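# Move the wooden block from the tote onto the stand

## Task

Take the wooden block out of the tote and leave it resting on the stand's top plate. The stand's post is locked at the correct height and must still be locked at that height at the end; lowering it quickly can fail the job even if a robot is holding it. The tote must finish fully on the work bench with nothing overhanging the edge. Either or both robots may be used. At the end every gripper must have released and every robot must have moved away, no robot may have fallen or be left leaning, and nothing may be in place only because a robot is holding it.

## Robot and tools

Robots: two identical Hello Robot Stretch 3 units, r1 and r2. Each has a two-wheel differential base (0.33 m long, 0.34 m wide, passive omni wheel at the rear), a lift on a vertical mast, and a telescoping arm that reaches out to the robot's RIGHT side, ending in a wrist (yaw, pitch, roll) and a two-finger gripper. The base cannot move sideways, so to shift the gripper forward or back you drive the base. Turns pivot about the point midway between the drive wheels, 0.05 m behind the front edge. With the arm retracted and the wrist folded, a turn sweeps a radius of 0.28 m; an unfolded level wrist reaches beyond that.

Frames: the base frame has its origin on the floor between the drive wheels, x forward, y left, z up. hand_pose is reported in this frame, at the point where the closed fingertips meet; with all wrist joints at zero its x axis points up, y points back along the arm toward the mast, z toward the robot's rear. The odometry frame is the base frame as it was at the start. Each robot reports in its own frames, so only images, lidar_m, wrist_depth_mm and head_depth_mm reveal where the robots are relative to one another.

execute_actions: argument "actions" is a list holding one action or nothing (empty list just returns state and images). The action is an object keyed by "r1" and/or "r2". Under each robot: "base" with exactly one of {"translate_m": d} (relative straight drive from the current spot, metres, forward positive, -1 to 1) or {"rotate_rad": d} (relative turn in place, radians, left/counter-clockwise positive, -3.2 to 3.2); "joints", a map from joint name to an absolute target; optional "contact_limits" {"arm_m": effort %, 1 to 100}. Joint targets and ranges: lift_m 0 to 1.1 m (arm height); arm_m 0 to 0.52 m (extension); wrist_yaw_rad -1.345 to 4.42 (0 along the arm, positive swings toward the front, 3.0 folds over the base); wrist_pitch_rad -1.57 to 0.451 (0 level, negative tips the fingers down); wrist_roll_rad -2.911 to 2.911 (0 fingers side by side, level); gripper_m -0.089 to 0.179 (larger is wider; the real fingertip gap is smaller, by about 0.007 nearly closed up to 0.025 wide open, zero below 0.007); head_pan_rad -3.953 to 1.73 (0 forward, positive left, -1.57 looks along the arm); head_tilt_rad -1.53 to 0.419 (0 level, negative down). All motions in one action start together. A joint, base or robot left out may still be driving toward its earlier target. Unknown keys or out-of-range numbers reject the whole call. Optional "cameras": list of r1_head_camera, r1_nav_camera, r1_wrist_camera, r2_head_camera, r2_nav_camera, r2_wrist_camera, or "all"; omitted/null means all, [] means none. A "pictures" line lists the returned images in order.

wait {"seconds": 0 to 10}: commands nothing, lets the scene run, returns the same state and images. zoom_image {"camera", "region": [x0, y0, x1, y1]} in pixels from the top-left, at most 504 by 504, on a camera's most recent full image. finished_scene {"scene": n} ends the scene irreversibly; the goal must already be met and stable. If a result reports a stop, later calls in the same reply are skipped.

Result lines: base_status and joint_status tell how each motion of the last accepted action ended: done (for the base, the wheels turned the full amount even if slipping), off_target (resting short and maybe still pushing), contact_stop, time_out, torque_fault. After the last three the old target is dropped. on_its_own covers things not commanded in this call; "held at" is the held target, not the actual position. motor_effort is percent of maximum, positive toward larger joint values, peak in brackets; readings carry sizable fixed and random error. Positive wheel effort pushes forward. lidar_m: 12 distances in metres for 30-degree sectors, first straight ahead, counter-clockwise (4th left, 7th behind, 10th right), scanning a plane 0.17 m up, range 0.15 to 12; "-" means nothing seen; it misses glass and its own body, sees the other robot, and the mast and low lift can block sectors 5, 6, 9, 10. wrist_depth_mm (45 to 1000) and head_depth_mm (280 to 4000, sideways image) are 7x7 grids of median depth from the top left. base_odometry counts wheel turns only; heading -3.142 to 3.142, left positive; turned_by_wheels and turned_by_imu give rotation since the last result; base_tilt gives forward/right lean in degrees with a fixed offset up to about 4.

Arm and lift halt and go slack when pressing firmly on something; a slack lift may sag under load or be pushed up by closing fingers on a surface. Base, wrist and head never auto-stop and keep pushing. A contact limit on arm_m stops it near that effort and caps holding force. Wrist servos overloaded for several seconds switch off for 10 s.

Gripping: command gripper_m below the object's width (lower squeezes harder; too hard triggers a stall guard and slipping). To release, open to at least 0.02 above the touch value. The reading does not prove a grasp; check images.

Speed: full base speed only with lift_m under 0.30, arm_m under 0.03 and wrist_yaw_rad over 2.54; otherwise it is slow. Fold or unfold the wrist only with lift_m 0.32 to 0.95, wrist_pitch_rad -0.4 and roll near 0; folded, lift may go down to 0.25. With yaw below -0.4 keep pitch at -0.5 or lower.

Avoid: any robot-to-robot contact (pressing ends the run; there is no contact flag, and two bases travel slightly different distances); pushing the arm into fixed objects with the gripper above about 0.45 m or repeating a push after a contact_stop; driving while snagged or holding something fixed; dropping or slamming the block; lowering the stand's post. If a robot leans, reverse the last move in small steps, free the gripper, and lower lift_m to about 0.2 if needed. Objects may occasionally get nudged by outside forces.

Each tool is called after "Call:" as name(argument=value, ...) on one line, values as JSON.

## Session

Call:
execute_actions(actions=[])

Scene clock: 0.00 s.
r1.base_odometry: x=+0.000 y=+0.000 heading=+0.000 (m, m, rad; r1's odometry frame)
r1.turned_by_wheels: +0.000 (rad since the last result)
r1.turned_by_imu: +0.000 (rad since the last result)
r1.base_tilt: forward=+0.9 right=-0.5 (deg)
r1.lidar_m: 1.85 1.25 2.27 2.23 1.13 0.92 0.91 1.00 1.56 3.12 3.43 1.68
r1.head_depth_mm: 1942 2914 3805 3805 3869 3798 2469 / 1912 2802 3887 3813 3749 3771 2493 / 1920 2827 3966 3908 3899 3874 2501 / 1927 2862 3896 3975 3982 3967 2475 / 1919 2838 - 3987 - 3859 2504 / 1926 2802 - - 3971 1792 2449 / 1897 2812 - - - 1659 1255
r1.base_status: not commanded
r1.joint_positions: lift_m=+0.349 arm_m=+0.000 wrist_yaw_rad=+2.920 wrist_pitch_rad=-0.533 wrist_roll_rad=-0.004 gripper_m=+0.037 head_pan_rad=-0.001 head_tilt_rad=+0.013
r1.joint_status: not commanded
r1.motor_effort: left_wheel=+0 right_wheel=+0 lift_m=+18 arm_m=+0 wrist_yaw_rad=-1 wrist_pitch_rad=+5 wrist_roll_rad=+0 gripper_m=-1 head_pan_rad=+1 head_tilt_rad=+1 (%)
r1.hand_pose: x=+0.0245 y=+0.0585 z=+0.3369 quat_wxyz=(+0.261, +0.697, +0.110, +0.659) (m; r1's base frame)
r1.wrist_depth_mm: - - - - - - - / - - - - - - - / 923 - 925 929 908 916 931 / 735 - 731 739 731 744 748 / 613 593 628 607 618 611 626 / 522 529 - 530 547 525 524 / 458 - - 467 459 461 471
r2.base_odometry: x=+0.000 y=+0.000 heading=+0.000 (m, m, rad; r2's odometry frame)
r2.turned_by_wheels: +0.000 (rad since the last result)
r2.turned_by_imu: +0.000 (rad since the last result)
r2.base_tilt: forward=+0.7 right=-0.3 (deg)
r2.lidar_m: 4.02 1.31 1.49 3.44 1.61 0.86 0.72 0.72 0.81 1.32 3.48 3.92
r2.head_depth_mm: 2067 2653 - - - 3507 2409 / 2090 2932 - - - 3474 2373 / 2097 3239 - - - 3503 2350 / 2091 3247 - - - 3379 2313 / 2117 3289 - - - 3377 2295 / 2124 3359 3898 3959 - 3280 2275 / 2162 3458 3812 3934 3888 3287 2229
r2.base_status: not commanded
r2.joint_positions: lift_m=+0.598 arm_m=+0.001 wrist_yaw_rad=+3.025 wrist_pitch_rad=-0.504 wrist_roll_rad=+0.016 gripper_m=+0.037 head_pan_rad=-0.002 head_tilt_rad=-0.005
r2.joint_status: not commanded
r2.motor_effort: left_wheel=+0 right_wheel=-1 lift_m=+21 arm_m=+0 wrist_yaw_rad=+0 wrist_pitch_rad=+4 wrist_roll_rad=+0 gripper_m=+0 head_pan_rad=+0 head_tilt_rad=+2 (%)
r2.hand_pose: x=+0.0036 y=+0.0655 z=+0.5922 quat_wxyz=(+0.217, +0.699, +0.134, +0.668) (m; r2's base frame)
r2.wrist_depth_mm: - - - - - - - / - - - - - - - / - - - - - - - / - - - - - - - / - 990 - 972 999 957 944 / 848 869 - 847 - 804 825 / 763 763 734 737 746 726 712
pictures: r1_head_camera (sideways: a quarter turn clockwise sets it upright), r1_nav_camera (sideways: a quarter turn counterclockwise sets it upright), r1_wrist_camera, r2_head_camera (sideways: a quarter turn clockwise sets it upright), r2_nav_camera (sideways: a quarter turn counterclockwise sets it upright), r2_wrist_camera
Images, in order (width x height): r1_head_camera 896x504, r1_nav_camera 672x504, r1_wrist_camera 644x364, r2_head_camera 896x504, r2_nav_camera 672x504, r2_wrist_camera 644x364.

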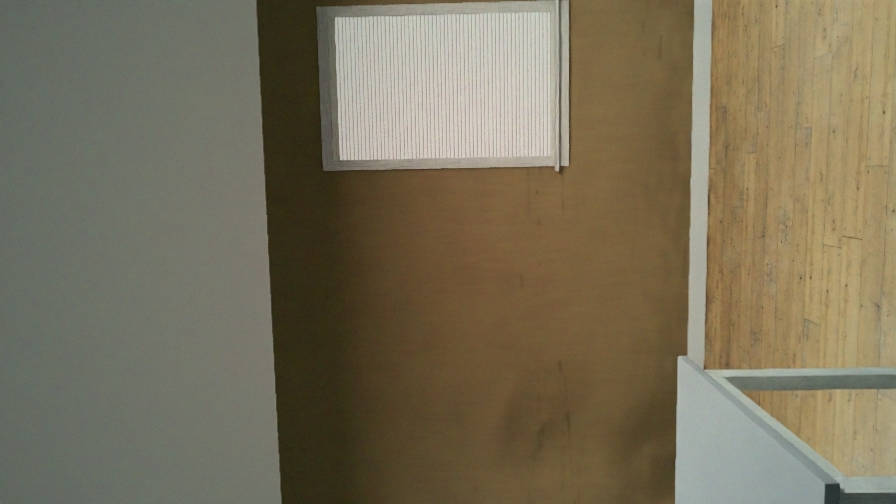

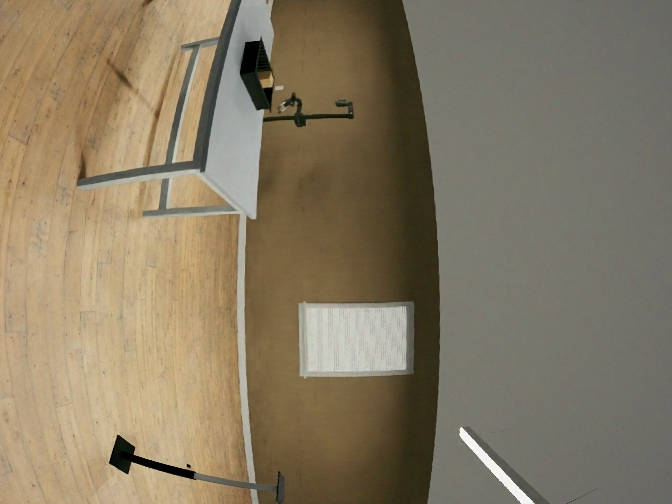

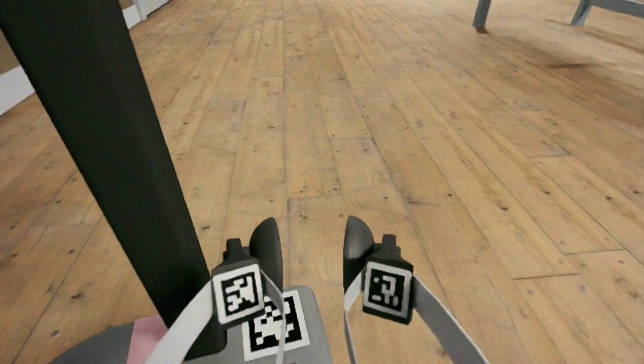

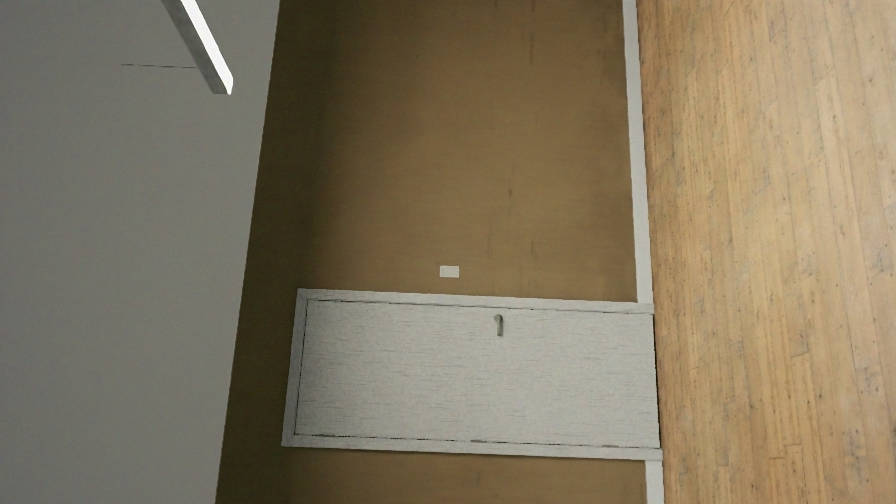

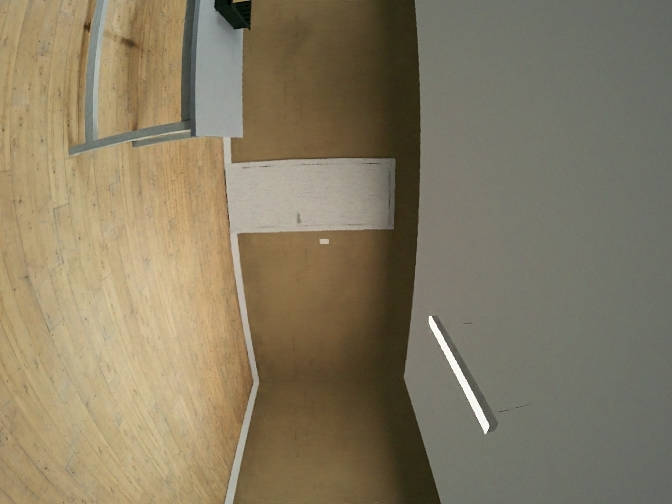

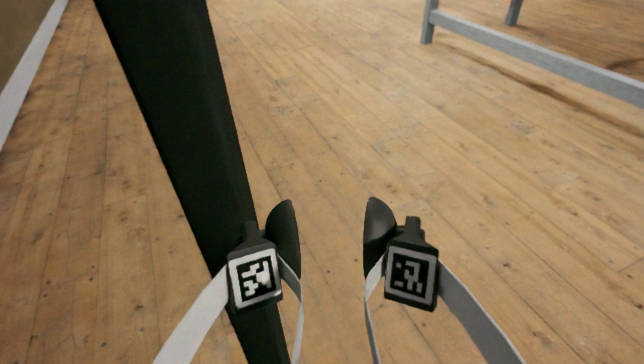

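Call:
execute_actions(actions=[{"r1":{"joints":{"head_pan_rad":0.6,"head_tilt_rad":-0.4}}}], cameras=["r1_head_camera"])

Scene clock: 5.47 s.
r1.base_odometry: x=+0.000 y=+0.000 heading=+0.000 (m, m, rad; r1's odometry frame)
r1.turned_by_wheels: +0.000 (rad since the last result)
r1.turned_by_imu: -0.001 (rad since the last result)
r1.base_tilt: forward=+0.8 right=-0.6 (deg)
r1.lidar_m: 1.85 1.25 2.27 2.24 1.13 0.92 0.91 1.00 1.56 3.13 3.45 1.68
r1.head_depth_mm: 3676 3863 - 1569 2429 1846 1477 / 3899 - - 1477 2157 1712 1464 / - - 3782 1579 2397 1847 1478 / - - - 1710 2433 1842 1476 / - - - 2731 2444 1849 1473 / - - - 3196 2439 1838 1473 / - - - 3166 2428 1824 1478
r1.base_status: not commanded
r1.joint_positions: lift_m=+0.349 arm_m=+0.000 wrist_yaw_rad=+2.920 wrist_pitch_rad=-0.533 wrist_roll_rad=-0.004 gripper_m=+0.037 head_pan_rad=+0.593 head_tilt_rad=-0.394
r1.joint_status: all done
r1.motor_effort: left_wheel=-1(1) right_wheel=+0(0) lift_m=+18(18) arm_m=+0(1) wrist_yaw_rad=-1(0) wrist_pitch_rad=+5(5) wrist_roll_rad=+0(0) gripper_m=-1(1) head_pan_rad=+3(22) head_tilt_rad=-4(32) (%)
r1.hand_pose: x=+0.0245 y=+0.0585 z=+0.3369 quat_wxyz=(+0.261, +0.697, +0.110, +0.659) (m; r1's base frame)
r1.wrist_depth_mm: - - - - - - - / - - - - - - - / 881 - 914 908 921 921 947 / 728 - 737 732 728 730 745 / 620 588 641 609 615 619 612 / 520 525 - 528 543 528 536 / 455 - - 462 452 468 465
r2.base_odometry: x=+0.000 y=+0.000 heading=+0.000 (m, m, rad; r2's odometry frame)
r2.turned_by_wheels: +0.000 (rad since the last result)
r2.turned_by_imu: +0.000 (rad since the last result)
r2.base_tilt: forward=+0.7 right=-0.3 (deg)
r2.lidar_m: 3.99 1.32 1.48 3.45 1.60 0.86 0.72 0.72 0.81 1.32 3.49 3.93
r2.head_depth_mm: 2067 2721 - - - 3558 2375 / 2073 2957 - - - 3499 2347 / 2090 3189 - - - 3427 2329 / 2115 3272 - - - 3420 2277 / 2122 3248 - - - 3385 2274 / 2143 3299 3930 - - 3345 2274 / 2163 3349 3908 3786 3899 3272 2257
r2.base_status: not commanded
r2.joint_positions: lift_m=+0.598 arm_m=+0.001 wrist_yaw_rad=+3.025 wrist_pitch_rad=-0.504 wrist_roll_rad=+0.016 gripper_m=+0.037 head_pan_rad=-0.002 head_tilt_rad=-0.005
r2.joint_status: not commanded
r2.motor_effort: left_wheel=+1(1) right_wheel=+0(1) lift_m=+21(21) arm_m=+0(0) wrist_yaw_rad=+0(0) wrist_pitch_rad=+5(4) wrist_roll_rad=+0(0) gripper_m=+0(0) head_pan_rad=+0(0) head_tilt_rad=+2(2) (%)
r2.hand_pose: x=+0.0036 y=+0.0655 z=+0.5922 quat_wxyz=(+0.217, +0.699, +0.134, +0.668) (m; r2's base frame)
r2.wrist_depth_mm: - - - - - - - / - - - - - - - / - - - - - - - / - - - - - - - / 986 996 - 971 - 897 943 / 879 864 - 838 - 819 795 / 763 772 744 723 767 746 717
pictures: r1_head_camera (sideways: a quarter turn clockwise sets it upright)
Images, in order (width x height): r1_head_camera 896x504.

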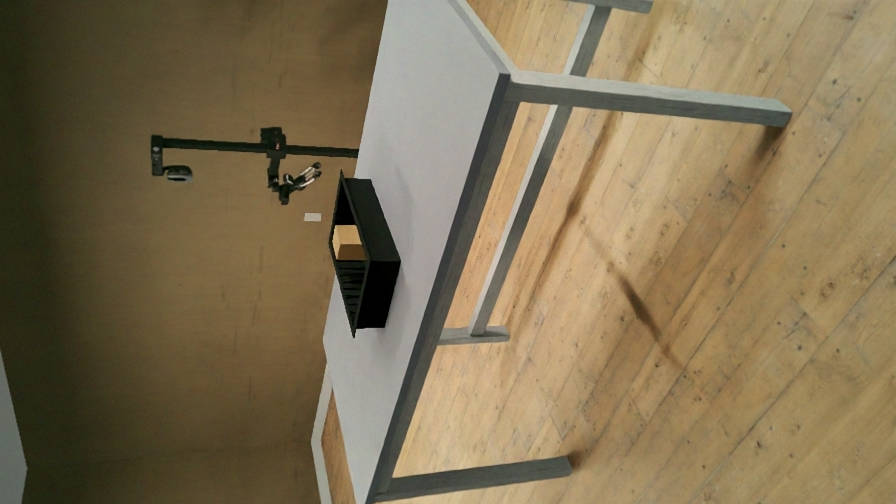

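Call:
execute_actions(actions=[{"r1":{"base":{"rotate_rad":0.6},"joints":{"lift_m":0.25}}}], cameras=[])

Call:
execute_actions(actions=[{"r1":{"base":{"translate_m":0.85}}}], cameras=[])

Call:
execute_actions(actions=[{"r1":{"base":{"rotate_rad":1.57},"joints":{"head_pan_rad":-1.57,"head_tilt_rad":-0.5}}}], cameras=["r1_head_camera"])

Scene clock: 17.53 s.
r1.base_odometry: x=+0.000 y=+0.000 heading=+0.600 (m, m, rad; r1's odometry frame)
r1.turned_by_wheels: +0.600 (rad since the last result)
r1.turned_by_imu: +0.605 (rad since the last result)
r1.base_tilt: forward=+0.9 right=-0.6 (deg)
r1.lidar_m: 2.03 2.26 1.92 1.07 0.91 0.91 1.04 1.75 3.13 1.68 3.89 1.25
r1.head_depth_mm: - - - 3407 2423 1831 1467 / - - - 3364 2423 1843 1486 / - - - 3612 2441 1837 1478 / - - - 3603 2430 1822 1480 / - - - 3630 2428 1832 1470 / - - - 3607 2435 1840 1475 / - - - 3578 2433 1833 1479
r1.base_status: done
r1.joint_positions: lift_m=+0.250 arm_m=+0.000 wrist_yaw_rad=+2.920 wrist_pitch_rad=-0.533 wrist_roll_rad=-0.004 gripper_m=+0.037 head_pan_rad=+0.593 head_tilt_rad=-0.395
r1.joint_status: all done
r1.motor_effort: left_wheel=-4(12) right_wheel=+3(9) lift_m=+14(16) arm_m=+0(1) wrist_yaw_rad=+0(1) wrist_pitch_rad=+4(5) wrist_roll_rad=+0(0) gripper_m=-2(1) head_pan_rad=+2(1) head_tilt_rad=-4(3) (%)
r1.hand_pose: x=+0.0245 y=+0.0585 z=+0.2380 quat_wxyz=(+0.261, +0.697, +0.110, +0.659) (m; r1's base frame)
r1.wrist_depth_mm: - 931 - - - - - / - 949 958 - - - - / 694 - 729 717 738 743 738 / 579 - 579 578 579 591 588 / 483 - 510 494 485 485 500 / - - - - 429 420 416 / - - - - 365 368 365
r2.base_odometry: x=+0.000 y=+0.000 heading=+0.000 (m, m, rad; r2's odometry frame)
r2.turned_by_wheels: +0.000 (rad since the last result)
r2.turned_by_imu: -0.001 (rad since the last result)
r2.base_tilt: forward=+0.5 right=+0.0 (deg)
r2.lidar_m: 4.00 1.32 1.48 3.45 1.61 0.86 0.72 0.72 0.81 1.31 3.47 3.94
r2.head_depth_mm: 2063 2745 - - - 3526 2384 / 2059 2969 - - - 3430 2343 / 2074 3155 - - - 3448 2312 / 2098 3211 - - - 3442 2308 / 2099 3282 - - - 3377 2284 / 2130 3327 3934 3996 3946 3344 2267 / 2178 3368 3904 3876 3844 3337 2264
r2.base_status: not commanded
r2.joint_positions: lift_m=+0.598 arm_m=+0.001 wrist_yaw_rad=+3.025 wrist_pitch_rad=-0.504 wrist_roll_rad=+0.016 gripper_m=+0.037 head_pan_rad=-0.002 head_tilt_rad=-0.005
r2.joint_status: not commanded
r2.motor_effort: left_wheel=+1(1) right_wheel=-1(1) lift_m=+21(21) arm_m=-1(0) wrist_yaw_rad=+0(1) wrist_pitch_rad=+4(5) wrist_roll_rad=+0(1) gripper_m=+0(1) head_pan_rad=+0(0) head_tilt_rad=+2(2) (%)
r2.hand_pose: x=+0.0036 y=+0.0655 z=+0.5922 quat_wxyz=(+0.217, +0.699, +0.134, +0.668) (m; r2's base frame)
r2.wrist_depth_mm: - - - - - - - / - - - - - - - / - - - - - - - / - - - - - - - / - - - 982 965 925 957 / 865 856 - 815 - 810 806 / 767 759 740 735 735 722 720
pictures: none
No camera images: the call's "cameras" was empty. Leave "cameras" out to get every camera's image.

Scene clock: 22.07 s.
r1.base_odometry: x=+0.702 y=+0.480 heading=+0.600 (m, m, rad; r1's odometry frame)
r1.turned_by_wheels: +0.000 (rad since the last result)
r1.turned_by_imu: +0.002 (rad since the last result)
r1.base_tilt: forward=+0.7 right=-0.5 (deg)
r1.lidar_m: 1.33 1.48 3.22 1.80 1.53 1.53 1.75 2.93 1.69 1.69 0.51 0.51
r1.head_depth_mm: - - - 1461 1014 1790 1481 / - - - 1470 2132 1839 1484 / - - - 1579 2224 1782 1470 / - - - 3595 2411 1849 1471 / - - - 3595 2425 1845 1487 / - - - 3593 2432 1856 1461 / - - - 3637 2457 1844 1473
r1.base_status: done
r1.joint_positions: lift_m=+0.250 arm_m=+0.000 wrist_yaw_rad=+2.920 wrist_pitch_rad=-0.533 wrist_roll_rad=-0.004 gripper_m=+0.037 head_pan_rad=+0.593 head_tilt_rad=-0.396
r1.joint_status: not commanded
r1.motor_effort: left_wheel=-5(9) right_wheel=+3(10) lift_m=+14(14) arm_m=+0(0) wrist_yaw_rad=+0(0) wrist_pitch_rad=+4(5) wrist_roll_rad=+0(0) gripper_m=+0(1) head_pan_rad=+3(2) head_tilt_rad=-3(3) (%)
r1.hand_pose: x=+0.0245 y=+0.0585 z=+0.2380 quat_wxyz=(+0.261, +0.697, +0.110, +0.659) (m; r1's base frame)
r1.wrist_depth_mm: - - - - - - - / - 957 964 - - - - / 701 - 739 741 744 734 751 / 571 - 576 585 591 587 588 / 487 - 508 503 489 492 497 / - - - - 429 416 421 / - - - - 360 367 364
r2.base_odometry: x=+0.000 y=+0.000 heading=+0.000 (m, m, rad; r2's odometry frame)
r2.turned_by_wheels: +0.000 (rad since the last result)
r2.turned_by_imu: +0.000 (rad since the last result)
r2.base_tilt: forward=+0.4 right=-0.2 (deg)
r2.lidar_m: 4.03 1.32 1.48 3.44 1.61 0.86 0.72 0.72 0.81 1.32 3.48 3.93
r2.head_depth_mm: 2068 2673 - - - 3541 2379 / 2071 2949 - - - 3506 2343 / 2089 3233 - - - 3419 2345 / 2093 3206 - - - 3453 2343 / 2111 3299 - - - 3299 2276 / 2130 3386 3925 3933 3965 3393 2260 / 2144 3376 3806 3864 3857 3305 2264
r2.base_status: not commanded
r2.joint_positions: lift_m=+0.598 arm_m=+0.001 wrist_yaw_rad=+3.025 wrist_pitch_rad=-0.504 wrist_roll_rad=+0.016 gripper_m=+0.037 head_pan_rad=-0.002 head_tilt_rad=-0.005
r2.joint_status: not commanded
r2.motor_effort: left_wheel=+0(1) right_wheel=-1(1) lift_m=+21(21) arm_m=+0(0) wrist_yaw_rad=+0(0) wrist_pitch_rad=+4(5) wrist_roll_rad=+0(1) gripper_m=+0(0) head_pan_rad=+1(1) head_tilt_rad=+2(2) (%)
r2.hand_pose: x=+0.0036 y=+0.0655 z=+0.5922 quat_wxyz=(+0.217, +0.699, +0.134, +0.668) (m; r2's base frame)
r2.wrist_depth_mm: - - - - - - - / - - - - - - - / - - - - - - - / - - - - - - - / - 991 - 965 965 932 929 / 865 861 - 861 - 835 810 / 766 766 754 726 736 741 703
pictures: none
No camera images: the call's "cameras" was empty. Leave "cameras" out to get every camera's image.

Scene clock: 24.33 s.
r1.base_odometry: x=+0.702 y=+0.480 heading=+2.170 (m, m, rad; r1's odometry frame)
r1.turned_by_wheels: +1.570 (rad since the last result)
r1.turned_by_imu: +1.583 (rad since the last result)
r1.base_tilt: forward=+0.7 right=-0.5 (deg)
r1.lidar_m: 1.81 1.53 1.53 1.73 2.90 1.70 1.68 0.51 0.51 1.32 1.48 3.31
r1.head_depth_mm: 3125 3223 3487 1186 865 683 1324 / 3182 3387 3600 1166 867 728 1356 / 3495 3760 3997 1074 868 1520 1371 / 3842 - - 1050 860 1605 1363 / - - - 1093 940 1666 1363 / - - - 1170 1873 1655 1374 / - - - 1175 2099 1655 1365
r1.base_status: done
r1.joint_positions: lift_m=+0.250 arm_m=+0.000 wrist_yaw_rad=+2.920 wrist_pitch_rad=-0.533 wrist_roll_rad=-0.004 gripper_m=+0.037 head_pan_rad=-1.563 head_tilt_rad=-0.494
r1.joint_status: all done
r1.motor_effort: left_wheel=-4(12) right_wheel=+3(11) lift_m=+14(14) arm_m=+0(1) wrist_yaw_rad=-1(0) wrist_pitch_rad=+4(5) wrist_roll_rad=+0(1) gripper_m=-1(1) head_pan_rad=-2(26) head_tilt_rad=-4(15) (%)
r1.hand_pose: x=+0.0245 y=+0.0585 z=+0.2380 quat_wxyz=(+0.261, +0.697, +0.110, +0.659) (m; r1's base frame)
r1.wrist_depth_mm: - - - - - - - / - 994 992 - - - - / 697 - 721 723 715 720 742 / 583 - 574 581 591 590 597 / 482 - 510 501 487 490 494 / - - - - 435 416 418 / - - - - 359 362 367
r2.base_odometry: x=+0.000 y=+0.000 heading=+0.000 (m, m, rad; r2's odometry frame)
r2.turned_by_wheels: +0.000 (rad since the last result)
r2.turned_by_imu: +0.000 (rad since the last result)
r2.base_tilt: forward=+0.7 right=-0.3 (deg)
r2.lidar_m: 4.01 1.31 1.48 3.43 1.60 0.86 0.72 0.72 0.81 1.32 3.49 3.93
r2.head_depth_mm: 2059 2722 - - - 3619 2383 / 2090 2962 - - - 3568 2340 / 2088 3202 - - - 3479 2327 / 2099 3267 - - - 3414 2349 / 2098 3282 - - - 3375 2287 / 2149 3289 - 3890 3997 3382 2281 / 2161 3360 3852 3901 3816 3302 2208
r2.base_status: not commanded
r2.joint_positions: lift_m=+0.598 arm_m=+0.001 wrist_yaw_rad=+3.025 wrist_pitch_rad=-0.504 wrist_roll_rad=+0.016 gripper_m=+0.037 head_pan_rad=-0.002 head_tilt_rad=-0.005
r2.joint_status: not commanded
r2.motor_effort: left_wheel=+1(1) right_wheel=-1(1) lift_m=+21(21) arm_m=-1(0) wrist_yaw_rad=+1(1) wrist_pitch_rad=+5(5) wrist_roll_rad=+1(1) gripper_m=+1(0) head_pan_rad=+1(0) head_tilt_rad=+2(2) (%)
r2.hand_pose: x=+0.0036 y=+0.0655 z=+0.5922 quat_wxyz=(+0.217, +0.699, +0.134, +0.668) (m; r2's base frame)
r2.wrist_depth_mm: - - - - - - - / - - - - - - - / - - - - - - - / - - - - - - - / - 971 - 953 - 949 908 / 884 871 - 864 - 821 797 / 759 763 729 735 735 708 711
pictures: r1_head_camera (sideways: a quarter turn clockwise sets it upright)
Images, in order (width x height): r1_head_camera 896x504.

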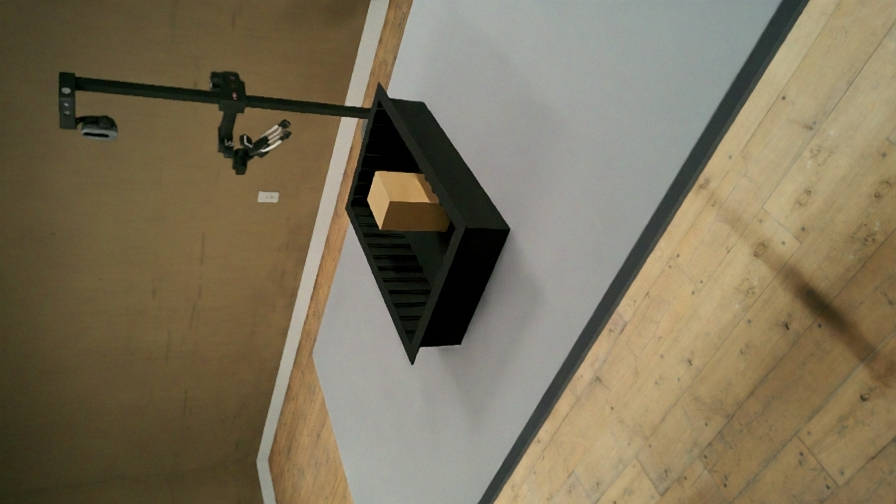

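Call:
execute_actions(actions=[{"r2":{"joints":{"head_pan_rad":1.0,"head_tilt_rad":-0.4}}}], cameras=["r2_head_camera"])

Scene clock: 31.23 s.
r1.base_odometry: x=+0.702 y=+0.480 heading=+2.170 (m, m, rad; r1's odometry frame)
r1.turned_by_wheels: +0.000 (rad since the last result)
r1.turned_by_imu: -0.001 (rad since the last result)
r1.base_tilt: forward=+0.7 right=-0.5 (deg)
r1.lidar_m: 1.81 1.53 1.53 1.74 2.90 1.69 1.68 0.51 0.51 1.32 1.47 3.30
r1.head_depth_mm: 3058 3324 3452 1181 873 683 1344 / 3222 3404 3604 1167 866 726 1371 / 3474 3748 3991 1080 868 1527 1364 / 3777 - - 1046 863 1609 1376 / - - - 1086 935 1648 1364 / - - - 1170 1894 1652 1373 / - - - 1172 2074 1659 1365
r1.base_status: not commanded
r1.joint_positions: lift_m=+0.250 arm_m=+0.000 wrist_yaw_rad=+2.920 wrist_pitch_rad=-0.533 wrist_roll_rad=-0.004 gripper_m=+0.037 head_pan_rad=-1.563 head_tilt_rad=-0.494
r1.joint_status: not commanded
r1.motor_effort: left_wheel=-4(4) right_wheel=+3(3) lift_m=+14(14) arm_m=+0(1) wrist_yaw_rad=+0(0) wrist_pitch_rad=+5(4) wrist_roll_rad=+0(1) gripper_m=+1(0) head_pan_rad=-2(2) head_tilt_rad=-4(4) (%)
r1.hand_pose: x=+0.0245 y=+0.0585 z=+0.2380 quat_wxyz=(+0.261, +0.697, +0.110, +0.659) (m; r1's base frame)
r1.wrist_depth_mm: - - - - - - - / - 978 945 - - - - / 699 - 730 741 726 726 745 / 582 - 581 577 577 585 589 / 479 - 511 505 493 489 494 / - - - - 428 414 417 / - - - - 359 368 366
r2.base_odometry: x=+0.000 y=+0.000 heading=+0.000 (m, m, rad; r2's odometry frame)
r2.turned_by_wheels: +0.000 (rad since the last result)
r2.turned_by_imu: +0.000 (rad since the last result)
r2.base_tilt: forward=+0.7 right=-0.4 (deg)
r2.lidar_m: 4.02 1.32 1.48 3.45 1.60 0.86 0.72 0.72 0.81 1.32 3.49 3.93
r2.head_depth_mm: 3814 - - 1490 2345 1699 1461 / - - - 1652 2311 1722 1463 / - - 2421 2815 2305 1784 1447 / - - 2363 2780 2192 1766 1440 / - - - 3227 2188 1761 1433 / - - - 2871 2271 1742 1431 / - - - 3199 2247 1755 1411
r2.base_status: not commanded
r2.joint_positions: lift_m=+0.598 arm_m=+0.001 wrist_yaw_rad=+3.025 wrist_pitch_rad=-0.504 wrist_roll_rad=+0.016 gripper_m=+0.037 head_pan_rad=+0.993 head_tilt_rad=-0.395
r2.joint_status: all done
r2.motor_effort: left_wheel=+1(1) right_wheel=-1(1) lift_m=+21(21) arm_m=+0(0) wrist_yaw_rad=+0(0) wrist_pitch_rad=+5(5) wrist_roll_rad=+0(0) gripper_m=-1(0) head_pan_rad=+4(54) head_tilt_rad=-2(24) (%)
r2.hand_pose: x=+0.0036 y=+0.0655 z=+0.5922 quat_wxyz=(+0.217, +0.699, +0.134, +0.668) (m; r2's base frame)
r2.wrist_depth_mm: - - - - - - - / - - - - - - - / - - - - - - - / - - - - - - - / - 982 - 986 969 939 923 / 883 878 - 841 - 823 797 / 788 752 727 743 712 711 700
pictures: r2_head_camera (sideways: a quarter turn clockwise sets it upright)
Images, in order (width x height): r2_head_camera 896x504.

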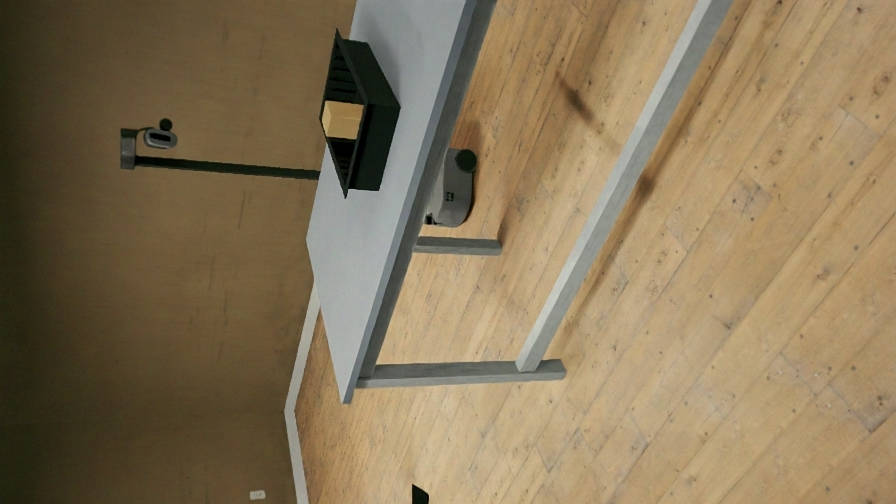

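Call:
execute_actions(actions=[{"r1":{"base":{"rotate_rad":-1.57}}}], cameras=[])

Call:
execute_actions(actions=[{"r1":{"base":{"translate_m":0.27}}}], cameras=[])

Call:
execute_actions(actions=[{"r1":{"base":{"rotate_rad":1.57},"joints":{"lift_m":0.9,"wrist_pitch_rad":-0.4}}}], cameras=[])

Call:
execute_actions(actions=[{"r1":{"joints":{"wrist_yaw_rad":0,"gripper_m":0.15,"head_tilt_rad":-0.7}}}], cameras=["r1_head_camera","r1_wrist_camera"])

Scene clock: 49.00 s.
r1.base_odometry: x=+0.702 y=+0.480 heading=+0.600 (m, m, rad; r1's odometry frame)
r1.turned_by_wheels: -1.570 (rad since the last result)
r1.turned_by_imu: -1.583 (rad since the last result)
r1.base_tilt: forward=+0.7 right=-0.6 (deg)
r1.lidar_m: 1.32 1.48 3.22 1.80 1.53 1.52 1.74 2.94 1.69 1.68 0.51 0.51
r1.head_depth_mm: 3505 3766 3901 2917 2116 1666 1366 / 3722 - - 2737 2004 1684 1376 / - - - 2823 2120 1662 1378 / - - - 2855 2088 1682 1371 / 3775 - - 2879 2103 1665 1371 / 3603 3817 - 2851 2078 1664 1372 / 3303 3469 3754 2873 2101 1665 1371
r1.base_status: done
r1.joint_positions: lift_m=+0.250 arm_m=+0.000 wrist_yaw_rad=+2.920 wrist_pitch_rad=-0.533 wrist_roll_rad=-0.004 gripper_m=+0.037 head_pan_rad=-1.563 head_tilt_rad=-0.494
r1.joint_status: not commanded
r1.motor_effort: left_wheel=+3(13) right_wheel=-3(9) lift_m=+14(14) arm_m=+0(1) wrist_yaw_rad=+0(0) wrist_pitch_rad=+5(4) wrist_roll_rad=+0(1) gripper_m=+0(1) head_pan_rad=-1(1) head_tilt_rad=-4(4) (%)
r1.hand_pose: x=+0.0245 y=+0.0585 z=+0.2380 quat_wxyz=(+0.261, +0.697, +0.110, +0.659) (m; r1's base frame)
r1.wrist_depth_mm: - - - - - - - / - 967 966 - - - - / 697 - 711 732 734 729 746 / 577 - 581 588 587 587 588 / 484 - 512 506 487 488 492 / - - - - 430 418 421 / - - - - 362 369 367
r2.base_odometry: x=+0.000 y=+0.000 heading=+0.000 (m, m, rad; r2's odometry frame)
r2.turned_by_wheels: +0.000 (rad since the last result)
r2.turned_by_imu: -0.001 (rad since the last result)
r2.base_tilt: forward=+0.6 right=-0.3 (deg)
r2.lidar_m: 4.02 1.32 1.48 3.45 1.60 0.86 0.72 0.72 0.81 1.32 3.49 3.91
r2.head_depth_mm: 3787 3989 - 1507 2362 1696 1454 / - - 2935 1643 2324 1737 1452 / - - 2414 2810 2299 1789 1452 / - - 2411 2800 2194 1783 1437 / - - - 3275 2209 1758 1438 / - - - 2865 2270 1740 1433 / - - - 3159 2267 1748 1429
r2.base_status: not commanded
r2.joint_positions: lift_m=+0.598 arm_m=+0.001 wrist_yaw_rad=+3.025 wrist_pitch_rad=-0.504 wrist_roll_rad=+0.016 gripper_m=+0.037 head_pan_rad=+0.993 head_tilt_rad=-0.395
r2.joint_status: not commanded
r2.motor_effort: left_wheel=+1(1) right_wheel=-1(1) lift_m=+21(21) arm_m=+0(0) wrist_yaw_rad=+1(0) wrist_pitch_rad=+4(5) wrist_roll_rad=+0(0) gripper_m=-1(1) head_pan_rad=+5(4) head_tilt_rad=-1(2) (%)
r2.hand_pose: x=+0.0036 y=+0.0655 z=+0.5922 quat_wxyz=(+0.217, +0.699, +0.134, +0.668) (m; r2's base frame)
r2.wrist_depth_mm: - - - - - - - / - - - - - - - / - - - - - - - / - - - - - - - / - 981 - 963 977 954 946 / 892 854 - 821 - 811 827 / 762 768 736 749 740 723 727
pictures: none
No camera images: the call's "cameras" was empty. Leave "cameras" out to get every camera's image.

Scene clock: 51.67 s.
r1.base_odometry: x=+0.925 y=+0.632 heading=+0.600 (m, m, rad; r1's odometry frame)
r1.turned_by_wheels: +0.000 (rad since the last result)
r1.turned_by_imu: +0.001 (rad since the last result)
r1.base_tilt: forward=+0.8 right=-0.5 (deg)
r1.lidar_m: 1.11 1.23 3.62 2.03 1.72 1.72 1.97 3.32 1.78 0.37 0.37 0.97
r1.head_depth_mm: 3836 3859 - 2750 2020 1674 1367 / 3903 - - 2878 2112 1668 1373 / - - - 2856 2105 1659 1368 / - - - 2890 2095 1663 1369 / 3820 3953 - 2868 2107 1658 1263 / 3428 3596 3819 2854 2085 1654 561 / 3113 3193 3538 2844 2102 679 562
r1.base_status: done
r1.joint_positions: lift_m=+0.250 arm_m=+0.000 wrist_yaw_rad=+2.920 wrist_pitch_rad=-0.533 wrist_roll_rad=-0.004 gripper_m=+0.037 head_pan_rad=-1.563 head_tilt_rad=-0.494
r1.joint_status: not commanded
r1.motor_effort: left_wheel=+3(12) right_wheel=-2(6) lift_m=+15(14) arm_m=+0(0) wrist_yaw_rad=-1(0) wrist_pitch_rad=+4(5) wrist_roll_rad=+0(0) gripper_m=+0(0) head_pan_rad=-2(2) head_tilt_rad=-4(4) (%)
r1.hand_pose: x=+0.0245 y=+0.0585 z=+0.2380 quat_wxyz=(+0.261, +0.697, +0.110, +0.659) (m; r1's base frame)
r1.wrist_depth_mm: - - - - - - - / - 977 971 - - - 949 / 710 - 725 715 742 732 734 / 576 - 577 577 574 581 592 / 481 - 509 500 488 483 494 / - - - - 430 417 420 / - - - - 361 364 367
r2.base_odometry: x=+0.000 y=+0.000 heading=+0.000 (m, m, rad; r2's odometry frame)
r2.turned_by_wheels: +0.000 (rad since the last result)
r2.turned_by_imu: +0.000 (rad since the last result)
r2.base_tilt: forward=+0.7 right=-0.2 (deg)
r2.lidar_m: 4.01 1.32 1.48 3.45 1.60 0.86 0.72 0.72 0.81 1.32 3.49 3.92
r2.head_depth_mm: 3824 3977 - 1495 2317 1686 1462 / 3962 - 2694 1631 2357 1741 1444 / - - 2410 2836 2367 1781 1439 / - - 2355 2829 2223 1777 1450 / - - - 3358 2189 1764 1437 / - - - 2852 2272 1756 1438 / - - - 3182 2230 1753 1424
r2.base_status: not commanded
r2.joint_positions: lift_m=+0.598 arm_m=+0.001 wrist_yaw_rad=+3.025 wrist_pitch_rad=-0.504 wrist_roll_rad=+0.016 gripper_m=+0.037 head_pan_rad=+0.993 head_tilt_rad=-0.395
r2.joint_status: not commanded
r2.motor_effort: left_wheel=+1(1) right_wheel=-1(1) lift_m=+21(21) arm_m=+0(0) wrist_yaw_rad=+1(0) wrist_pitch_rad=+5(5) wrist_roll_rad=+0(1) gripper_m=-1(1) head_pan_rad=+5(5) head_tilt_rad=-2(2) (%)
r2.hand_pose: x=+0.0036 y=+0.0655 z=+0.5922 quat_wxyz=(+0.217, +0.699, +0.134, +0.668) (m; r2's base frame)
r2.wrist_depth_mm: - - - - - - - / - - - - - - - / - - - - - - - / - - - - - - - / - - - 947 996 964 930 / 862 860 - 824 - 807 811 / 779 761 736 758 750 721 716
pictures: none
No camera images: the call's "cameras" was empty. Leave "cameras" out to get every camera's image.

Scene clock: 58.40 s.
r1.base_odometry: x=+0.925 y=+0.632 heading=+2.170 (m, m, rad; r1's odometry frame)
r1.turned_by_wheels: +1.570 (rad since the last result)
r1.turned_by_imu: +1.584 (rad since the last result)
r1.base_tilt: forward=+0.8 right=-0.5 (deg)
r1.lidar_m: 2.03 1.72 1.73 1.97 3.29 1.77 0.37 0.37 0.97 1.10 1.24 3.72
r1.head_depth_mm: 2899 3020 3287 1117 866 683 - / 3083 3225 3491 1064 837 685 594 / 3301 3527 3797 913 790 683 578 / 3571 3875 - 1046 786 681 577 / 3869 - - 1169 824 680 609 / - - - 1171 862 702 1364 / - - - 1171 862 1552 1358
r1.base_status: done
r1.joint_positions: lift_m=+0.900 arm_m=+0.000 wrist_yaw_rad=+2.920 wrist_pitch_rad=-0.420 wrist_roll_rad=-0.004 gripper_m=+0.037 head_pan_rad=-1.563 head_tilt_rad=-0.494
r1.joint_status: all done
r1.motor_effort: left_wheel=-4(12) right_wheel=+3(10) lift_m=+22(24) arm_m=+0(0) wrist_yaw_rad=+0(0) wrist_pitch_rad=+8(8) wrist_roll_rad=+0(0) gripper_m=-1(1) head_pan_rad=-2(1) head_tilt_rad=-4(4) (%)
r1.hand_pose: x=+0.0280 y=+0.0737 z=+0.9119 quat_wxyz=(+0.223, +0.702, +0.071, +0.673) (m; r1's base frame)
r1.wrist_depth_mm: - - - - - - - / - - - - - - - / - - - - - - - / - - - - - - - / - - - - - - - / - - - - - - - / - - - - - - -
r2.base_odometry: x=+0.000 y=+0.000 heading=+0.000 (m, m, rad; r2's odometry frame)
r2.turned_by_wheels: +0.000 (rad since the last result)
r2.turned_by_imu: -0.001 (rad since the last result)
r2.base_tilt: forward=+0.6 right=-0.2 (deg)
r2.lidar_m: 4.01 1.32 1.48 3.45 1.61 0.86 0.72 0.72 0.81 1.32 3.49 3.93
r2.head_depth_mm: 3794 3951 - 1499 2367 1691 1453 / - - - 1644 2342 1719 1457 / - - 2426 2768 2328 1800 1451 / - - 2363 2808 2215 1784 1446 / - - - 3242 2206 1767 1444 / - - - 2859 2292 1755 1426 / - - - 3197 2263 1744 1427
r2.base_status: not commanded
r2.joint_positions: lift_m=+0.598 arm_m=+0.001 wrist_yaw_rad=+3.025 wrist_pitch_rad=-0.504 wrist_roll_rad=+0.016 gripper_m=+0.037 head_pan_rad=+0.993 head_tilt_rad=-0.395
r2.joint_status: not commanded
r2.motor_effort: left_wheel=+1(1) right_wheel=-1(1) lift_m=+21(21) arm_m=+0(0) wrist_yaw_rad=+0(1) wrist_pitch_rad=+5(4) wrist_roll_rad=+0(0) gripper_m=+0(1) head_pan_rad=+5(4) head_tilt_rad=-2(2) (%)
r2.hand_pose: x=+0.0036 y=+0.0655 z=+0.5922 quat_wxyz=(+0.217, +0.699, +0.134, +0.668) (m; r2's base frame)
r2.wrist_depth_mm: - - - - - - - / - - - - - - - / - - - - - - - / - - - - - - - / - 976 - 986 - 923 909 / 901 884 - 853 - 826 798 / 739 759 734 737 722 729 723
pictures: none
No camera images: the call's "cameras" was empty. Leave "cameras" out to get every camera's image.

Scene clock: 60.87 s.
r1.base_odometry: x=+0.925 y=+0.632 heading=+2.170 (m, m, rad; r1's odometry frame)
r1.turned_by_wheels: +0.000 (rad since the last result)
r1.turned_by_imu: +0.000 (rad since the last result)
r1.base_tilt: forward=+0.8 right=-0.6 (deg)
r1.lidar_m: 2.03 1.73 1.72 1.96 3.30 1.77 0.37 0.37 0.97 1.10 1.23 3.69
r1.head_depth_mm: 2833 3211 1067 854 715 - - / 3021 3336 1021 851 721 - - / 3318 3560 890 799 734 - - / 3601 3865 1017 792 728 - 1210 / 3981 3872 1103 821 707 1388 1224 / - 3867 1100 846 746 1409 1219 / - 3827 1099 843 1651 1425 1217
r1.base_status: not commanded
r1.joint_positions: lift_m=+0.900 arm_m=+0.000 wrist_yaw_rad=+0.002 wrist_pitch_rad=-0.420 wrist_roll_rad=-0.004 gripper_m=+0.150 head_pan_rad=-1.563 head_tilt_rad=-0.691
r1.joint_status: all done
r1.motor_effort: left_wheel=-4(5) right_wheel=+3(3) lift_m=+22(22) arm_m=+0(0) wrist_yaw_rad=-3(5) wrist_pitch_rad=+8(8) wrist_roll_rad=+0(0) gripper_m=+1(81) head_pan_rad=-2(3) head_tilt_rad=-6(25) (%)
r1.hand_pose: x=-0.0210 y=-0.3690 z=+0.9119 quat_wxyz=(+0.693, +0.149, -0.690, -0.147) (m; r1's base frame)
r1.wrist_depth_mm: - - - - - - - / - - - 772 725 - - / 775 669 585 574 565 670 - / - 502 497 454 489 500 503 / - 434 396 402 401 414 399 / - - 339 331 333 - 332 / - - - 284 284 276 285
r2.base_odometry: x=+0.000 y=+0.000 heading=+0.000 (m, m, rad; r2's odometry frame)
r2.turned_by_wheels: +0.000 (rad since the last result)
r2.turned_by_imu: +0.000 (rad since the last result)
r2.base_tilt: forward=+0.8 right=-0.3 (deg)
r2.lidar_m: 4.03 1.32 1.48 3.44 1.60 0.86 0.72 0.72 0.81 1.32 3.49 3.94
r2.head_depth_mm: 3847 - - 1510 2357 1687 1463 / 3979 - - 1641 2345 1732 1457 / - - 2419 2781 2310 1796 1446 / - - 2362 2758 2211 1772 1440 / - - - 3240 2205 1770 1452 / - - - 2885 2264 1763 1430 / - - - 3219 2263 1738 1422
r2.base_status: not commanded
r2.joint_positions: lift_m=+0.598 arm_m=+0.001 wrist_yaw_rad=+3.025 wrist_pitch_rad=-0.504 wrist_roll_rad=+0.016 gripper_m=+0.037 head_pan_rad=+0.993 head_tilt_rad=-0.395
r2.joint_status: not commanded
r2.motor_effort: left_wheel=+1(1) right_wheel=-1(1) lift_m=+21(21) arm_m=+0(0) wrist_yaw_rad=+0(0) wrist_pitch_rad=+5(5) wrist_roll_rad=+1(0) gripper_m=+0(1) head_pan_rad=+5(3) head_tilt_rad=-2(2) (%)
r2.hand_pose: x=+0.0036 y=+0.0655 z=+0.5922 quat_wxyz=(+0.217, +0.699, +0.134, +0.668) (m; r2's base frame)
r2.wrist_depth_mm: - - - - - - - / - - - - - - - / - - - - - - - / - - - - - - - / - 984 - 966 983 930 921 / 889 857 - 842 - 849 806 / 754 767 733 753 733 718 727
pictures: r1_head_camera (sideways: a quarter turn clockwise sets it upright), r1_wrist_camera
Images, in order (width x height): r1_head_camera 896x504, r1_wrist_camera 644x364.

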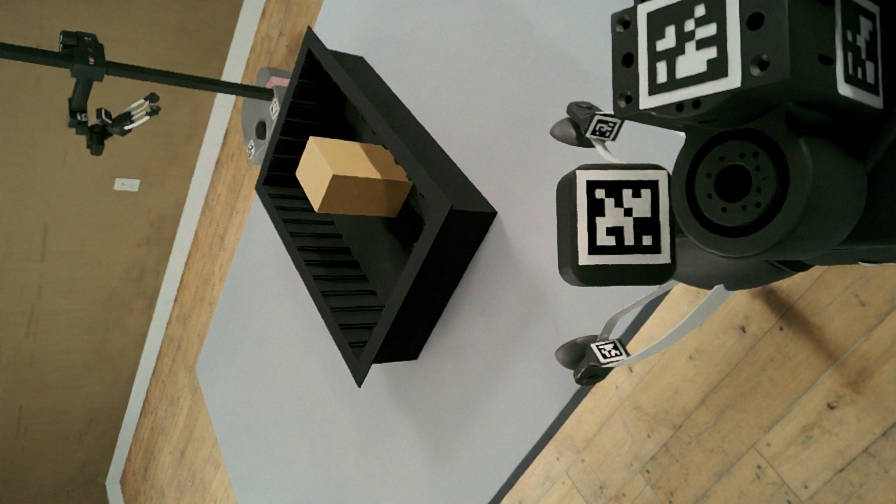

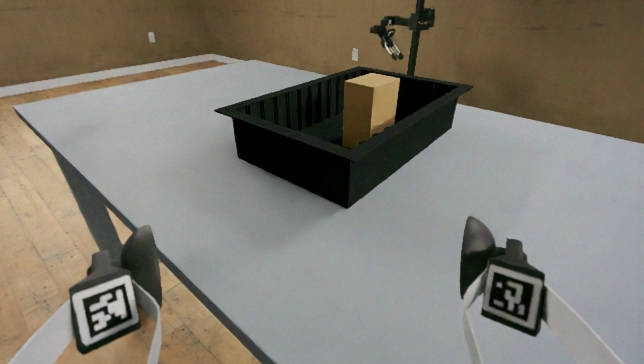

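Call:
execute_actions(actions=[{"r1":{"base":{"translate_m":-0.08},"joints":{"arm_m":0.3}}}], cameras=["r1_wrist_camera"])

Scene clock: 72.37 s.
r1.base_odometry: x=+0.970 y=+0.566 heading=+2.170 (m, m, rad; r1's odometry frame)
r1.turned_by_wheels: +0.000 (rad since the last result)
r1.turned_by_imu: -0.001 (rad since the last result)
r1.base_tilt: forward=+0.7 right=-0.4 (deg)
r1.lidar_m: 2.10 1.78 1.78 2.02 3.42 1.70 0.31 0.29 0.91 1.04 1.29 3.81
r1.head_depth_mm: 2860 3103 2927 - 676 569 501 / 2961 3279 - 825 692 581 501 / 3243 3590 - 820 692 581 531 / 3575 3775 - 784 689 578 1199 / 3949 3975 1009 792 688 619 1222 / - 3959 1102 817 685 1382 1220 / - 3850 1097 843 744 1424 1218
r1.base_status: done
r1.joint_positions: lift_m=+0.900 arm_m=+0.300 wrist_yaw_rad=+0.000 wrist_pitch_rad=-0.420 wrist_roll_rad=-0.004 gripper_m=+0.150 head_pan_rad=-1.563 head_tilt_rad=-0.691
r1.joint_status: all done
r1.motor_effort: left_wheel=-4(11) right_wheel=+4(4) lift_m=+22(22) arm_m=+6(8) wrist_yaw_rad=-1(3) wrist_pitch_rad=+8(8) wrist_roll_rad=+0(0) gripper_m=-1(0) head_pan_rad=-3(2) head_tilt_rad=-5(6) (%)
r1.hand_pose: x=-0.0214 y=-0.6687 z=+0.9119 quat_wxyz=(+0.693, +0.148, -0.690, -0.147) (m; r1's base frame)
r1.wrist_depth_mm: - - - - - - - / - - - - - - - / 657 658 674 493 480 - - / 491 470 391 288 445 456 - / 283 318 381 309 355 414 400 / 316 328 324 319 309 - 333 / - 194 277 270 274 275 281
r2.base_odometry: x=+0.000 y=+0.000 heading=+0.000 (m, m, rad; r2's odometry frame)
r2.turned_by_wheels: +0.000 (rad since the last result)
r2.turned_by_imu: -0.001 (rad since the last result)
r2.base_tilt: forward=+0.6 right=-0.3 (deg)
r2.lidar_m: 4.02 1.31 1.48 3.45 1.60 0.86 0.72 0.72 0.81 1.32 3.48 3.90
r2.head_depth_mm: 3743 3958 - 1509 2349 1679 1467 / 3976 - 2060 1651 2340 1753 1457 / - - 2365 2754 2345 1797 1443 / - - 2372 2757 2213 1773 1462 / - - - 3248 2207 1761 1444 / - - - 2877 2286 1749 1432 / - - - 3243 2270 1733 1428
r2.base_status: not commanded
r2.joint_positions: lift_m=+0.598 arm_m=+0.001 wrist_yaw_rad=+3.025 wrist_pitch_rad=-0.504 wrist_roll_rad=+0.016 gripper_m=+0.037 head_pan_rad=+0.993 head_tilt_rad=-0.395
r2.joint_status: not commanded
r2.motor_effort: left_wheel=+1(1) right_wheel=-1(1) lift_m=+21(21) arm_m=+0(0) wrist_yaw_rad=+1(0) wrist_pitch_rad=+5(5) wrist_roll_rad=+1(1) gripper_m=-1(2) head_pan_rad=+5(5) head_tilt_rad=-2(2) (%)
r2.hand_pose: x=+0.0036 y=+0.0655 z=+0.5922 quat_wxyz=(+0.217, +0.699, +0.134, +0.668) (m; r2's base frame)
r2.wrist_depth_mm: - - - - - - - / - - - - - - - / - - - - - - - / - - - - - - - / - 985 - 960 991 944 939 / 865 873 - 824 - 828 816 / 761 774 722 736 719 726 728
pictures: r1_wrist_camera
Images, in order (width x height): r1_wrist_camera 644x364.

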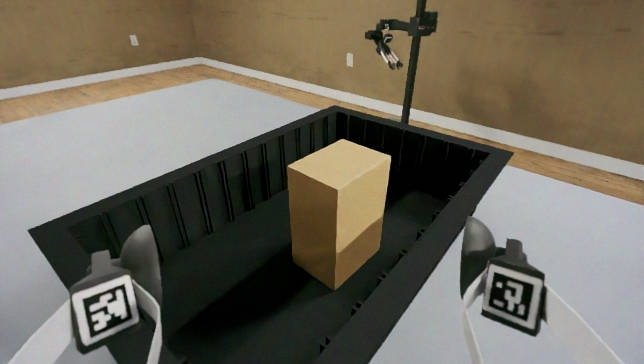

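Call:
execute_actions(actions=[{"r1":{"joints":{"arm_m":0.46}}}], cameras=["r1_wrist_camera"])

Scene clock: 77.70 s.
r1.base_odometry: x=+0.970 y=+0.566 heading=+2.170 (m, m, rad; r1's odometry frame)
r1.turned_by_wheels: +0.000 (rad since the last result)
r1.turned_by_imu: -0.001 (rad since the last result)
r1.base_tilt: forward=+0.7 right=-0.5 (deg)
r1.lidar_m: 2.10 1.78 1.78 2.02 3.39 1.70 0.31 0.29 0.91 1.04 1.28 3.83
r1.head_depth_mm: 2808 3103 2928 - - 576 501 / 2973 3266 - 825 691 580 501 / 3290 3488 1006 843 690 579 531 / 3543 3846 885 795 688 580 1201 / 3814 3839 996 791 686 620 1221 / - 3866 1109 813 684 1381 1217 / - 3835 1095 844 742 1411 1223
r1.base_status: not commanded
r1.joint_positions: lift_m=+0.900 arm_m=+0.460 wrist_yaw_rad=+0.000 wrist_pitch_rad=-0.420 wrist_roll_rad=-0.004 gripper_m=+0.150 head_pan_rad=-1.563 head_tilt_rad=-0.691
r1.joint_status: all done
r1.motor_effort: left_wheel=-4(5) right_wheel=+3(3) lift_m=+22(22) arm_m=+6(5) wrist_yaw_rad=-1(1) wrist_pitch_rad=+8(8) wrist_roll_rad=+0(0) gripper_m=+0(0) head_pan_rad=-2(3) head_tilt_rad=-5(5) (%)
r1.hand_pose: x=-0.0214 y=-0.8287 z=+0.9119 quat_wxyz=(+0.693, +0.148, -0.690, -0.147) (m; r1's base frame)
r1.wrist_depth_mm: - - - - - - - / - - - - - - - / - 651 663 - - - - / 493 495 490 369 358 - - / 393 412 286 365 354 287 386 / 333 241 295 185 178 - 236 / - 245 279 154 159 272 235
r2.base_odometry: x=+0.000 y=+0.000 heading=+0.000 (m, m, rad; r2's odometry frame)
r2.turned_by_wheels: +0.000 (rad since the last result)
r2.turned_by_imu: -0.001 (rad since the last result)
r2.base_tilt: forward=+0.6 right=-0.2 (deg)
r2.lidar_m: 4.01 1.32 1.48 3.44 1.61 0.86 0.72 0.72 0.81 1.32 3.49 3.90
r2.head_depth_mm: 3777 - - 1512 2386 1680 1453 / - - 1891 1640 2334 1736 1453 / - - 2412 2752 2328 1770 1437 / - - 2387 2757 2187 1775 1435 / - - - 3232 2220 1768 1429 / - - - 2873 2289 1765 1432 / - - - 3187 2248 1747 1439
r2.base_status: not commanded
r2.joint_positions: lift_m=+0.598 arm_m=+0.001 wrist_yaw_rad=+3.025 wrist_pitch_rad=-0.504 wrist_roll_rad=+0.016 gripper_m=+0.037 head_pan_rad=+0.993 head_tilt_rad=-0.395
r2.joint_status: not commanded
r2.motor_effort: left_wheel=+1(1) right_wheel=-1(1) lift_m=+21(21) arm_m=+0(0) wrist_yaw_rad=+1(0) wrist_pitch_rad=+4(5) wrist_roll_rad=+0(0) gripper_m=+0(0) head_pan_rad=+5(6) head_tilt_rad=-2(2) (%)
r2.hand_pose: x=+0.0036 y=+0.0655 z=+0.5922 quat_wxyz=(+0.217, +0.699, +0.134, +0.668) (m; r2's base frame)
r2.wrist_depth_mm: - - - - - - - / - - - - - - - / - - - - - - - / - - - - - - - / 995 998 - 962 975 928 927 / 867 864 - 817 - 825 809 / 772 760 754 743 738 748 727
pictures: r1_wrist_camera
Images, in order (width x height): r1_wrist_camera 644x364.

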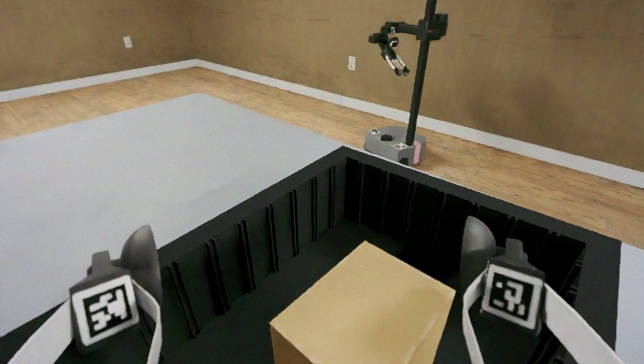

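Above the block; lower.

Call:
execute_actions(actions=[{"r1":{"joints":{"lift_m":0.82}}}], cameras=["r1_wrist_camera","r1_head_camera"])

Scene clock: 82.03 s.
r1.base_odometry: x=+0.970 y=+0.566 heading=+2.169 (m, m, rad; r1's odometry frame)
r1.turned_by_wheels: +0.000 (rad since the last result)
r1.turned_by_imu: -0.001 (rad since the last result)
r1.base_tilt: forward=+0.8 right=-0.5 (deg)
r1.lidar_m: 2.09 1.77 1.78 2.03 3.39 1.70 0.31 0.29 0.91 1.04 1.28 3.83
r1.head_depth_mm: 2828 3108 2786 889 - - 490 / 2955 3269 1898 - 675 578 501 / 3261 3589 - 831 690 580 531 / 3483 3729 - 795 690 578 1200 / 3879 3841 996 792 688 620 1228 / - 3862 1105 813 685 1382 1214 / - 3863 1095 843 742 1411 1214
r1.base_status: not commanded
r1.joint_positions: lift_m=+0.820 arm_m=+0.460 wrist_yaw_rad=-0.002 wrist_pitch_rad=-0.417 wrist_roll_rad=-0.004 gripper_m=+0.150 head_pan_rad=-1.563 head_tilt_rad=-0.691
r1.joint_status: all done
r1.motor_effort: left_wheel=-5(5) right_wheel=+5(4) lift_m=+14(19) arm_m=+6(7) wrist_yaw_rad=+3(3) wrist_pitch_rad=+7(8) wrist_roll_rad=+0(0) gripper_m=-1(2) head_pan_rad=-2(3) head_tilt_rad=-5(6) (%)
r1.hand_pose: x=-0.0221 y=-0.8291 z=+0.8332 quat_wxyz=(+0.693, +0.146, -0.690, -0.147) (m; r1's base frame)
r1.wrist_depth_mm: - - - - - - - / - 725 731 - - - - / 473 470 268 303 291 272 - / 349 203 243 121 121 265 232 / 177 205 253 104 100 276 217 / 181 229 228 112 105 - 159 / - 192 196 126 140 193 116
r2.base_odometry: x=+0.000 y=+0.000 heading=+0.000 (m, m, rad; r2's odometry frame)
r2.turned_by_wheels: +0.000 (rad since the last result)
r2.turned_by_imu: +0.000 (rad since the last result)
r2.base_tilt: forward=+0.8 right=-0.3 (deg)
r2.lidar_m: 4.00 1.32 1.48 3.43 1.61 0.86 0.72 0.72 0.81 1.32 3.49 3.92
r2.head_depth_mm: 3801 3931 - 1506 2376 1671 1455 / - - 1924 1648 2364 1721 1451 / - - 2372 2748 2319 1780 1454 / - - 2336 2775 2228 1776 1440 / - - - 3217 2234 1768 1437 / - - - 2873 2273 1748 1425 / - - - 3163 2290 1734 1428
r2.base_status: not commanded
r2.joint_positions: lift_m=+0.598 arm_m=+0.001 wrist_yaw_rad=+3.025 wrist_pitch_rad=-0.504 wrist_roll_rad=+0.016 gripper_m=+0.037 head_pan_rad=+0.993 head_tilt_rad=-0.395
r2.joint_status: not commanded
r2.motor_effort: left_wheel=+1(1) right_wheel=-1(1) lift_m=+21(21) arm_m=+0(0) wrist_yaw_rad=+1(1) wrist_pitch_rad=+5(4) wrist_roll_rad=+1(0) gripper_m=-1(1) head_pan_rad=+4(5) head_tilt_rad=-2(2) (%)
r2.hand_pose: x=+0.0036 y=+0.0655 z=+0.5922 quat_wxyz=(+0.217, +0.699, +0.134, +0.668) (m; r2's base frame)
r2.wrist_depth_mm: - - - - - - - / - - - - - - - / - - - - - - - / - - - - - - - / - 993 - 971 961 960 920 / 900 867 - 836 - 806 803 / 760 757 745 742 731 713 726
pictures: r1_head_camera (sideways: a quarter turn clockwise sets it upright), r1_wrist_camera
Images, in order (width x height): r1_head_camera 896x504, r1_wrist_camera 644x364.

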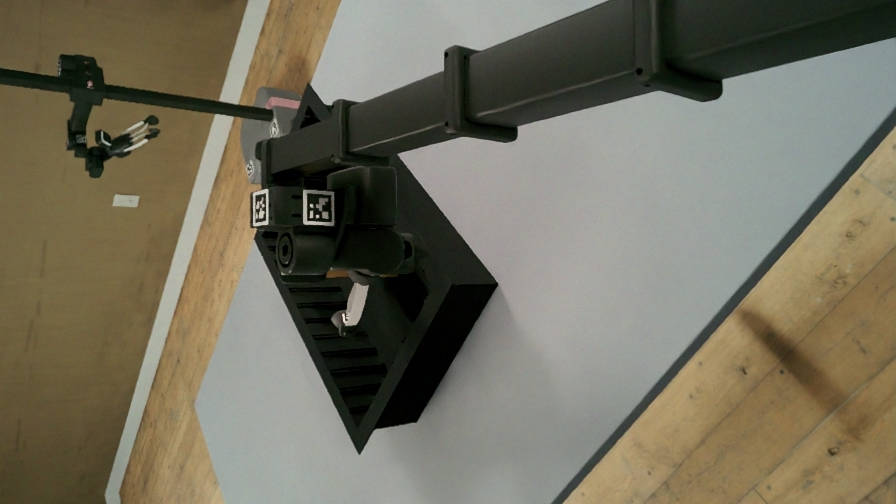

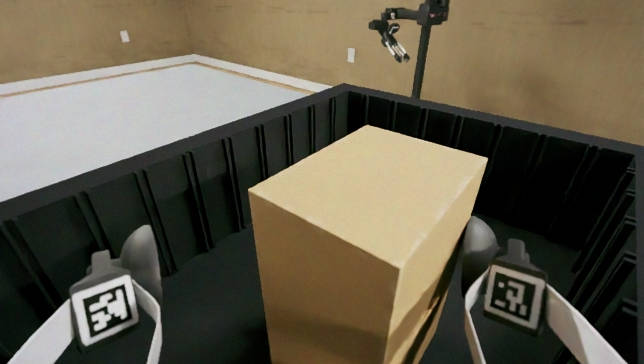

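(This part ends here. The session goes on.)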